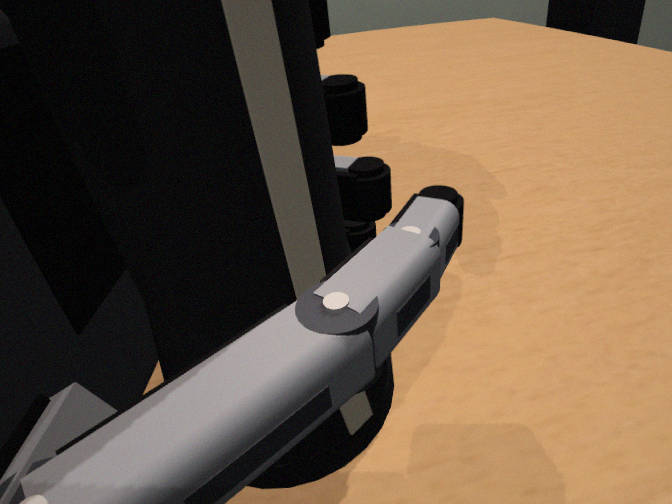

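Scene clock: 139.07 s of 11100.00 s.
left_arm: end_effector_position=(+0.2914, +0.1111, +0.1349) hand_measured=(+0.100, -0.592, -0.350, -0.318, +0.600, -1.000) hand_load_n=(+0.0, +15.0, +19.0, +0.0, +15.0, +5.5) hand_stopped_by=(target, force, force, force, force, target) hand_force_limit=1.00 hand_speed=1.00 end_effector_quat_wxyz=(+0.298, +0.640, -0.302, +0.640) end_effector_velocity=(+0.000, -0.001, +0.000) end_effector_angular_velocity=(-0.001, +0.001, -0.013) | right_arm: end_effector_position=(+0.3159, +0.1731, +0.0310) hand_measured=(-0.524, -0.488, -0.462, -0.356, +0.084, -1.000) hand_load_n=(+7.0, +3.0, +4.0, +5.0, +26.0, -7.0) hand_stopped_by=(force, force, force, force, force, target) hand_force_limit=1.00 hand_speed=0.00 end_effector_quat_wxyz=(-0.432, +0.559, +0.434, +0.559) end_effector_velocity=(+0.001, +0.000, +0.001) end_effector_angular_velocity=(+0.002, -0.002, -0.002)
Joint positions: left_arm=[ 0.54  -1.497  2.451 -0.951  1.263 -4.709] | right_arm=[-0.407 -0.865  1.837 -0.971  1.246  1.569]
Joint velocities: left_arm=[ 0.012  0.004 -0.005  0.001  0.025 -0.002] | right_arm=[-0.    -0.001 -0.    -0.     0.001 -0.   ]
Joint torques (N m, as the arm reports them, + toward a larger angle): left_arm=[ -8.53   1.3  -15.21   2.01  10.14  -3.8 ] | right_arm=[ -1.22 -34.6  -14.74  -1.21   0.46   1.13]
Wrist force (N, on the end effector, along its own x y z axes, offset not removed): left_arm=[26.1 -33.3 -8.6] | right_arm=[22.8 -12.8 -41.7]
Wrist torque (N m, same axes, about the end effector's origin, offset not removed): left_arm=[0.56 -1.57 1.93] | right_arm=[-0.93 -0.46 0.80]
Hand target (left_arm): +0.291, +0.111, +0.135; +0.299, +0.640, -0.303, +0.640
Hand target (right_arm): +0.316, +0.173, +0.031; -0.432, +0.559, +0.434, +0.559
Off the commanded pose (left_arm): 0.000 m, 0 deg.
Off the commanded pose (right_arm): 0.000 m, 0 deg.
move: done
camera_calibration (this result's frames):
cam_left_wrist: T_world_to_cam=[[-0.736997, -0.665721, -0.116837, 0.307478], [-0.299619, 0.476737, -0.826408, 0.142547], [0.605857, -0.574054, -0.550816, 0.0961478], [0, 0, 0, 1]] pos_world=[0.211068, 0.191931, 0.206686]
cam_right_wrist: T_world_to_cam=[[0.970475, -0.224536, -0.0880979, -0.266849], [-0.197534, -0.530275, -0.824493, 0.175048], [0.138412, 0.817553, -0.558972, -0.035433], [0, 0, 0, 1]] pos_world=[0.298453, 0.0618746, 0.101011]

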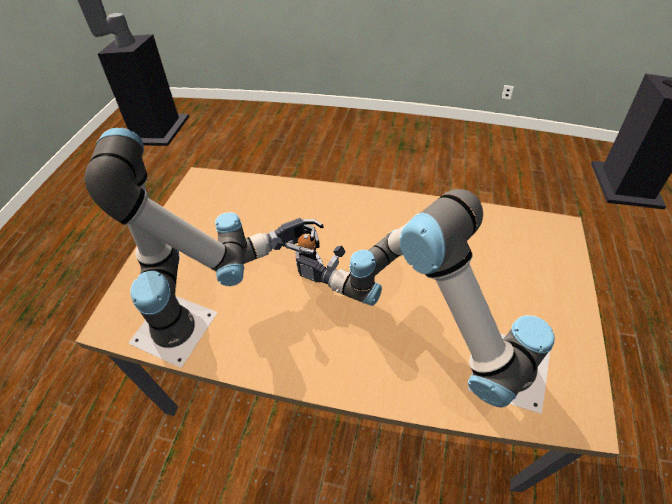

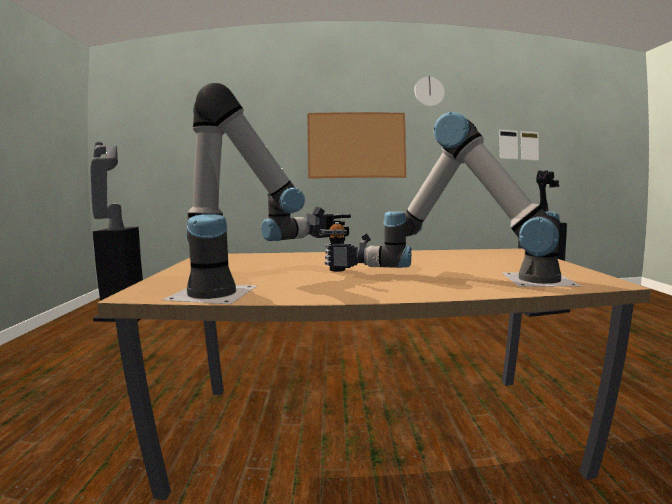

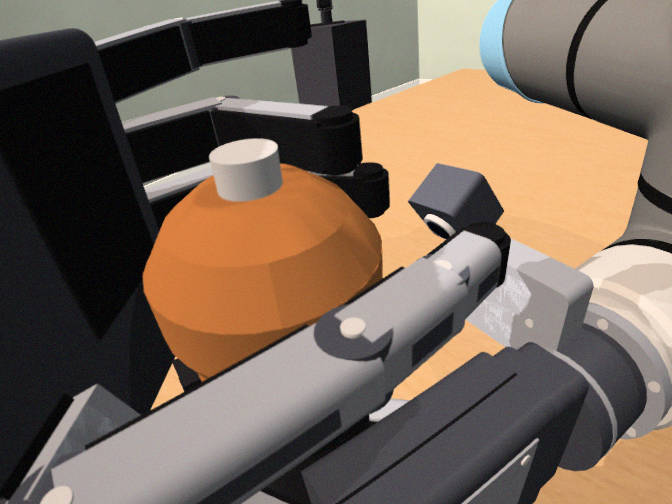

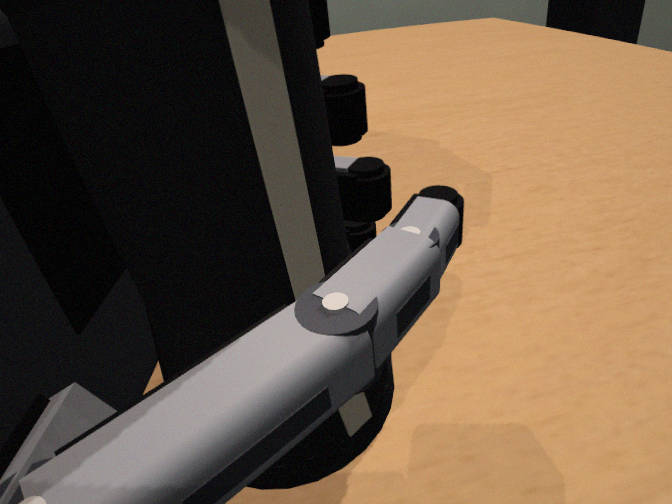

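Scene clock: 140.50 s of 11100.00 s.
left_arm: end_effector_position=(+0.2765, +0.1137, +0.1347) hand_measured=(+0.100, -0.592, -0.350, -0.318, +0.598, -1.000) hand_load_n=(+0.0, +13.5, +17.0, +18.5, +16.5, +6.5) hand_stopped_by=(target, force, force, force, force, target) hand_force_limit=1.00 hand_speed=1.00 end_effector_quat_wxyz=(+0.429, +0.561, -0.434, +0.559) end_effector_velocity=(-0.001, -0.001, -0.000) end_effector_angular_velocity=(+0.001, +0.000, -0.016) | right_arm: end_effector_position=(+0.3159, +0.1731, +0.0310) hand_measured=(-0.524, -0.486, -0.462, -0.356, +0.084, -1.000) hand_load_n=(+16.0, +8.5, +5.0, +4.0, +25.0, -12.5) hand_stopped_by=(force, force, force, force, force, target) hand_force_limit=1.00 hand_speed=0.00 end_effector_quat_wxyz=(-0.432, +0.559, +0.434, +0.559) end_effector_velocity=(-0.001, -0.001, -0.002) end_effector_angular_velocity=(-0.003, +0.003, +0.000)
Joint positions: left_arm=[ 0.865 -1.362  2.28  -0.911  2.023 -4.706] | right_arm=[-0.407 -0.865  1.837 -0.971  1.246  1.569]
Joint velocities: left_arm=[ 0.007  0.008 -0.01   0.003  0.023  0.   ] | right_arm=[-0.     0.001  0.002  0.    -0.     0.001]
Joint torques (N m, as the arm reports them, + toward a larger angle): left_arm=[-4.89 -3.17 -1.72  6.08 11.31 -3.83] | right_arm=[ -8.89 -34.53 -14.46  -1.21   1.13   1.36]
Wrist force (N, on the end effector, along its own x y z axes, offset not removed): left_arm=[20.2 -31.8 10.6] | right_arm=[10.6 -23.3 -18.9]
Wrist torque (N m, same axes, about the end effector's origin, offset not removed): left_arm=[0.49 -1.09 1.62] | right_arm=[-2.20 -1.26 -1.54]
Hand target (left_arm): +0.276, +0.114, +0.135; +0.430, +0.561, -0.434, +0.559
Hand target (right_arm): +0.316, +0.173, +0.031; -0.432, +0.559, +0.434, +0.559
Off the commanded pose (left_arm): 0.000 m, 0 deg.
Off the commanded pose (right_arm): 0.000 m, 0 deg.
move: done
camera_calibration (this result's frames):
cam_left_wrist: T_world_to_cam=[[-0.949045, -0.293127, -0.115714, 0.314291], [-0.0724549, 0.560303, -0.825113, 0.0642755], [0.306697, -0.774685, -0.552991, 0.212348], [0, 0, 0, 1]] pos_world=[0.237807, 0.220616, 0.206829]
cam_right_wrist: T_world_to_cam=[[0.970483, -0.224502, -0.0880976, -0.266842], [-0.197515, -0.530282, -0.824493, 0.175044], [0.138383, 0.817557, -0.558973, -0.0354279], [0, 0, 0, 1]] pos_world=[0.298442, 0.0618804, 0.101011]

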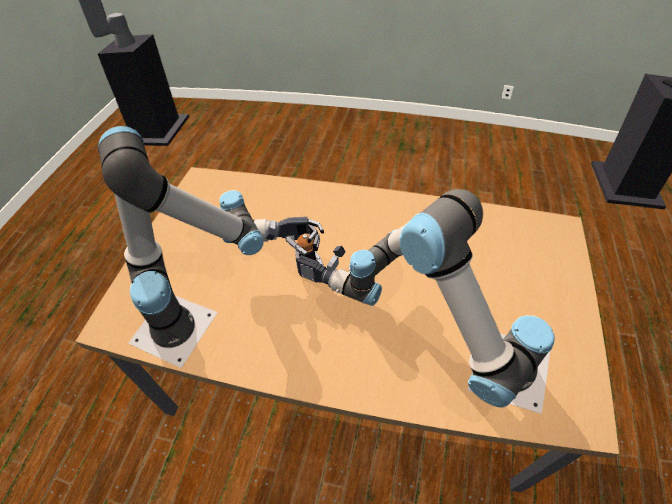

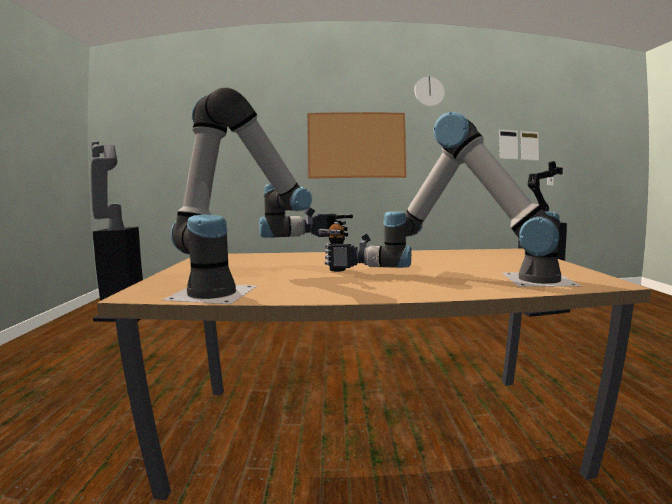

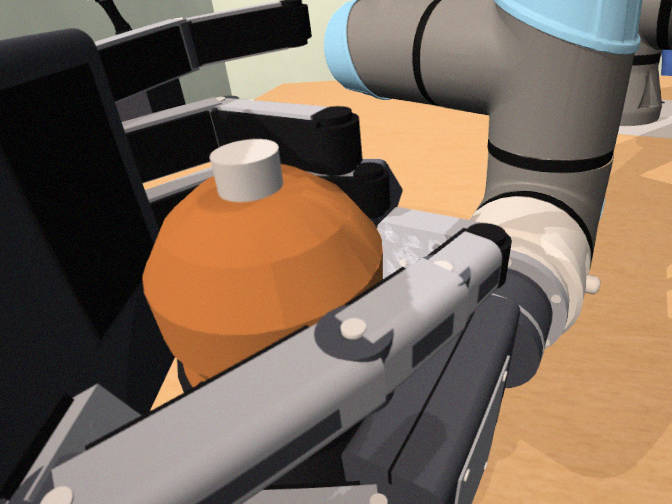

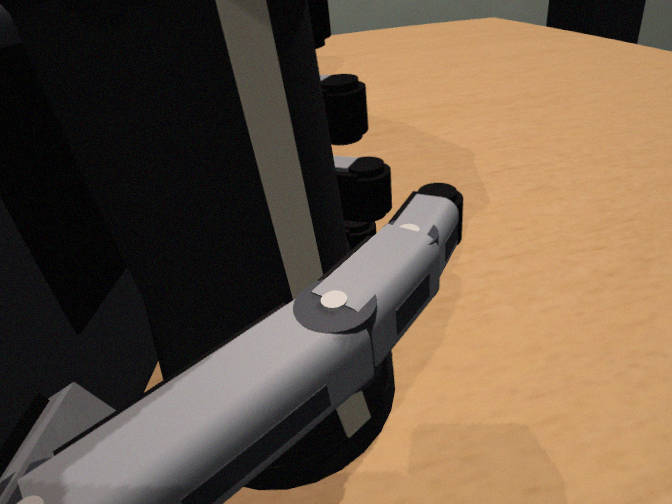

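Scene clock: 142.80 s of 11100.00 s.
left_arm: end_effector_position=(+0.3061, +0.1173, +0.1348) hand_measured=(+0.100, +0.000, +0.000, +0.000, +0.900, -1.000) hand_load_n=(+0.0, +0.0, +0.0, +0.0, +0.0, +0.0) hand_stopped_by=(target, target, target, target, target, target) hand_force_limit=1.00 hand_speed=1.00 end_effector_quat_wxyz=(+0.153, +0.690, -0.156, +0.690) end_effector_velocity=(+0.002, +0.001, +0.000) end_effector_angular_velocity=(-0.000, -0.000, +0.019) | right_arm: end_effector_position=(+0.3159, +0.1731, +0.0310) hand_measured=(-0.524, -0.488, -0.462, -0.356, +0.084, -1.000) hand_load_n=(+8.0, +4.0, +5.5, +7.5, +26.0, -6.0) hand_stopped_by=(force, force, force, force, force, target) hand_force_limit=1.00 hand_speed=0.00 end_effector_quat_wxyz=(-0.432, +0.559, +0.434, +0.559) end_effector_velocity=(-0.000, -0.000, +0.001) end_effector_angular_velocity=(+0.000, -0.002, +0.000)
Joint positions: left_arm=[ 0.213 -1.49   2.445 -0.955  0.499 -4.708] | right_arm=[-0.407 -0.865  1.837 -0.971  1.246  1.569]
Joint velocities: left_arm=[-0.004  0.005 -0.005 -0.    -0.023  0.001] | right_arm=[ 0.    -0.002  0.001 -0.     0.    -0.001]
Joint torques (N m, as the arm reports them, + toward a larger angle): left_arm=[-13.85  -8.44 -22.96  -3.13   1.13   1.66] | right_arm=[  0.71 -34.58 -13.27  -1.12   0.22   1.09]
Wrist force (N, on the end effector, along its own x y z axes, offset not removed): left_arm=[2.7 -13.0 1.0] | right_arm=[15.1 -9.5 -22.0]
Wrist torque (N m, same axes, about the end effector's origin, offset not removed): left_arm=[-0.67 -0.09 0.08] | right_arm=[0.44 -0.11 0.90]
Hand target (left_arm): +0.306, +0.117, +0.135; +0.152, +0.690, -0.156, +0.690
Hand target (right_arm): +0.316, +0.173, +0.031; -0.432, +0.559, +0.434, +0.559
Off the commanded pose (left_arm): 0.000 m, 0 deg.
Off the commanded pose (right_arm): 0.000 m, 0 deg.
move: done
camera_calibration (this result's frames):
cam_left_wrist: T_world_to_cam=[[-0.385888, -0.915048, -0.117377, 0.244233], [-0.470991, 0.304809, -0.827803, 0.21675], [0.793258, -0.264156, -0.548602, -0.00329123], [0, 0, 0, 1]] pos_world=[0.198945, 0.156548, 0.206288]
cam_right_wrist: T_world_to_cam=[[0.970484, -0.224499, -0.0880979, -0.266851], [-0.197514, -0.530282, -0.824493, 0.175044], [0.138381, 0.817558, -0.558972, -0.0354264], [0, 0, 0, 1]] pos_world=[0.29845, 0.061878, 0.101011]

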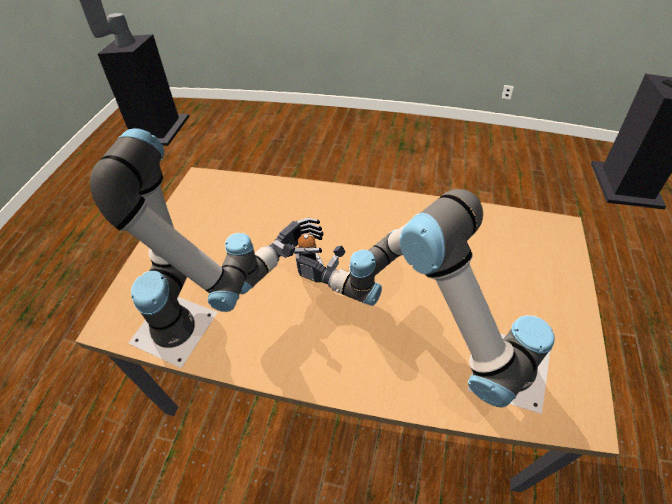

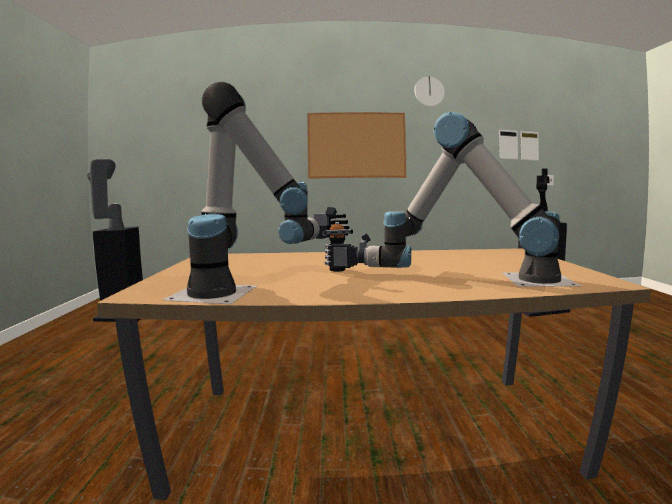

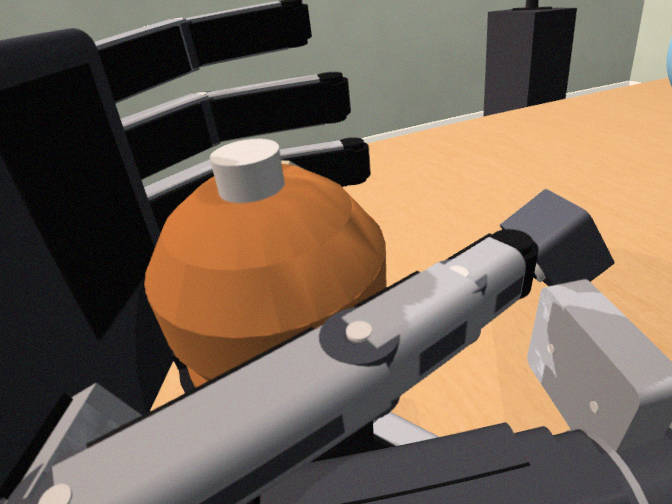

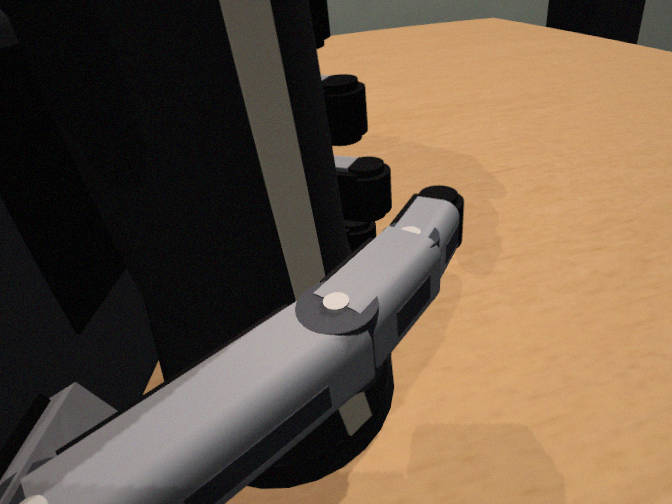

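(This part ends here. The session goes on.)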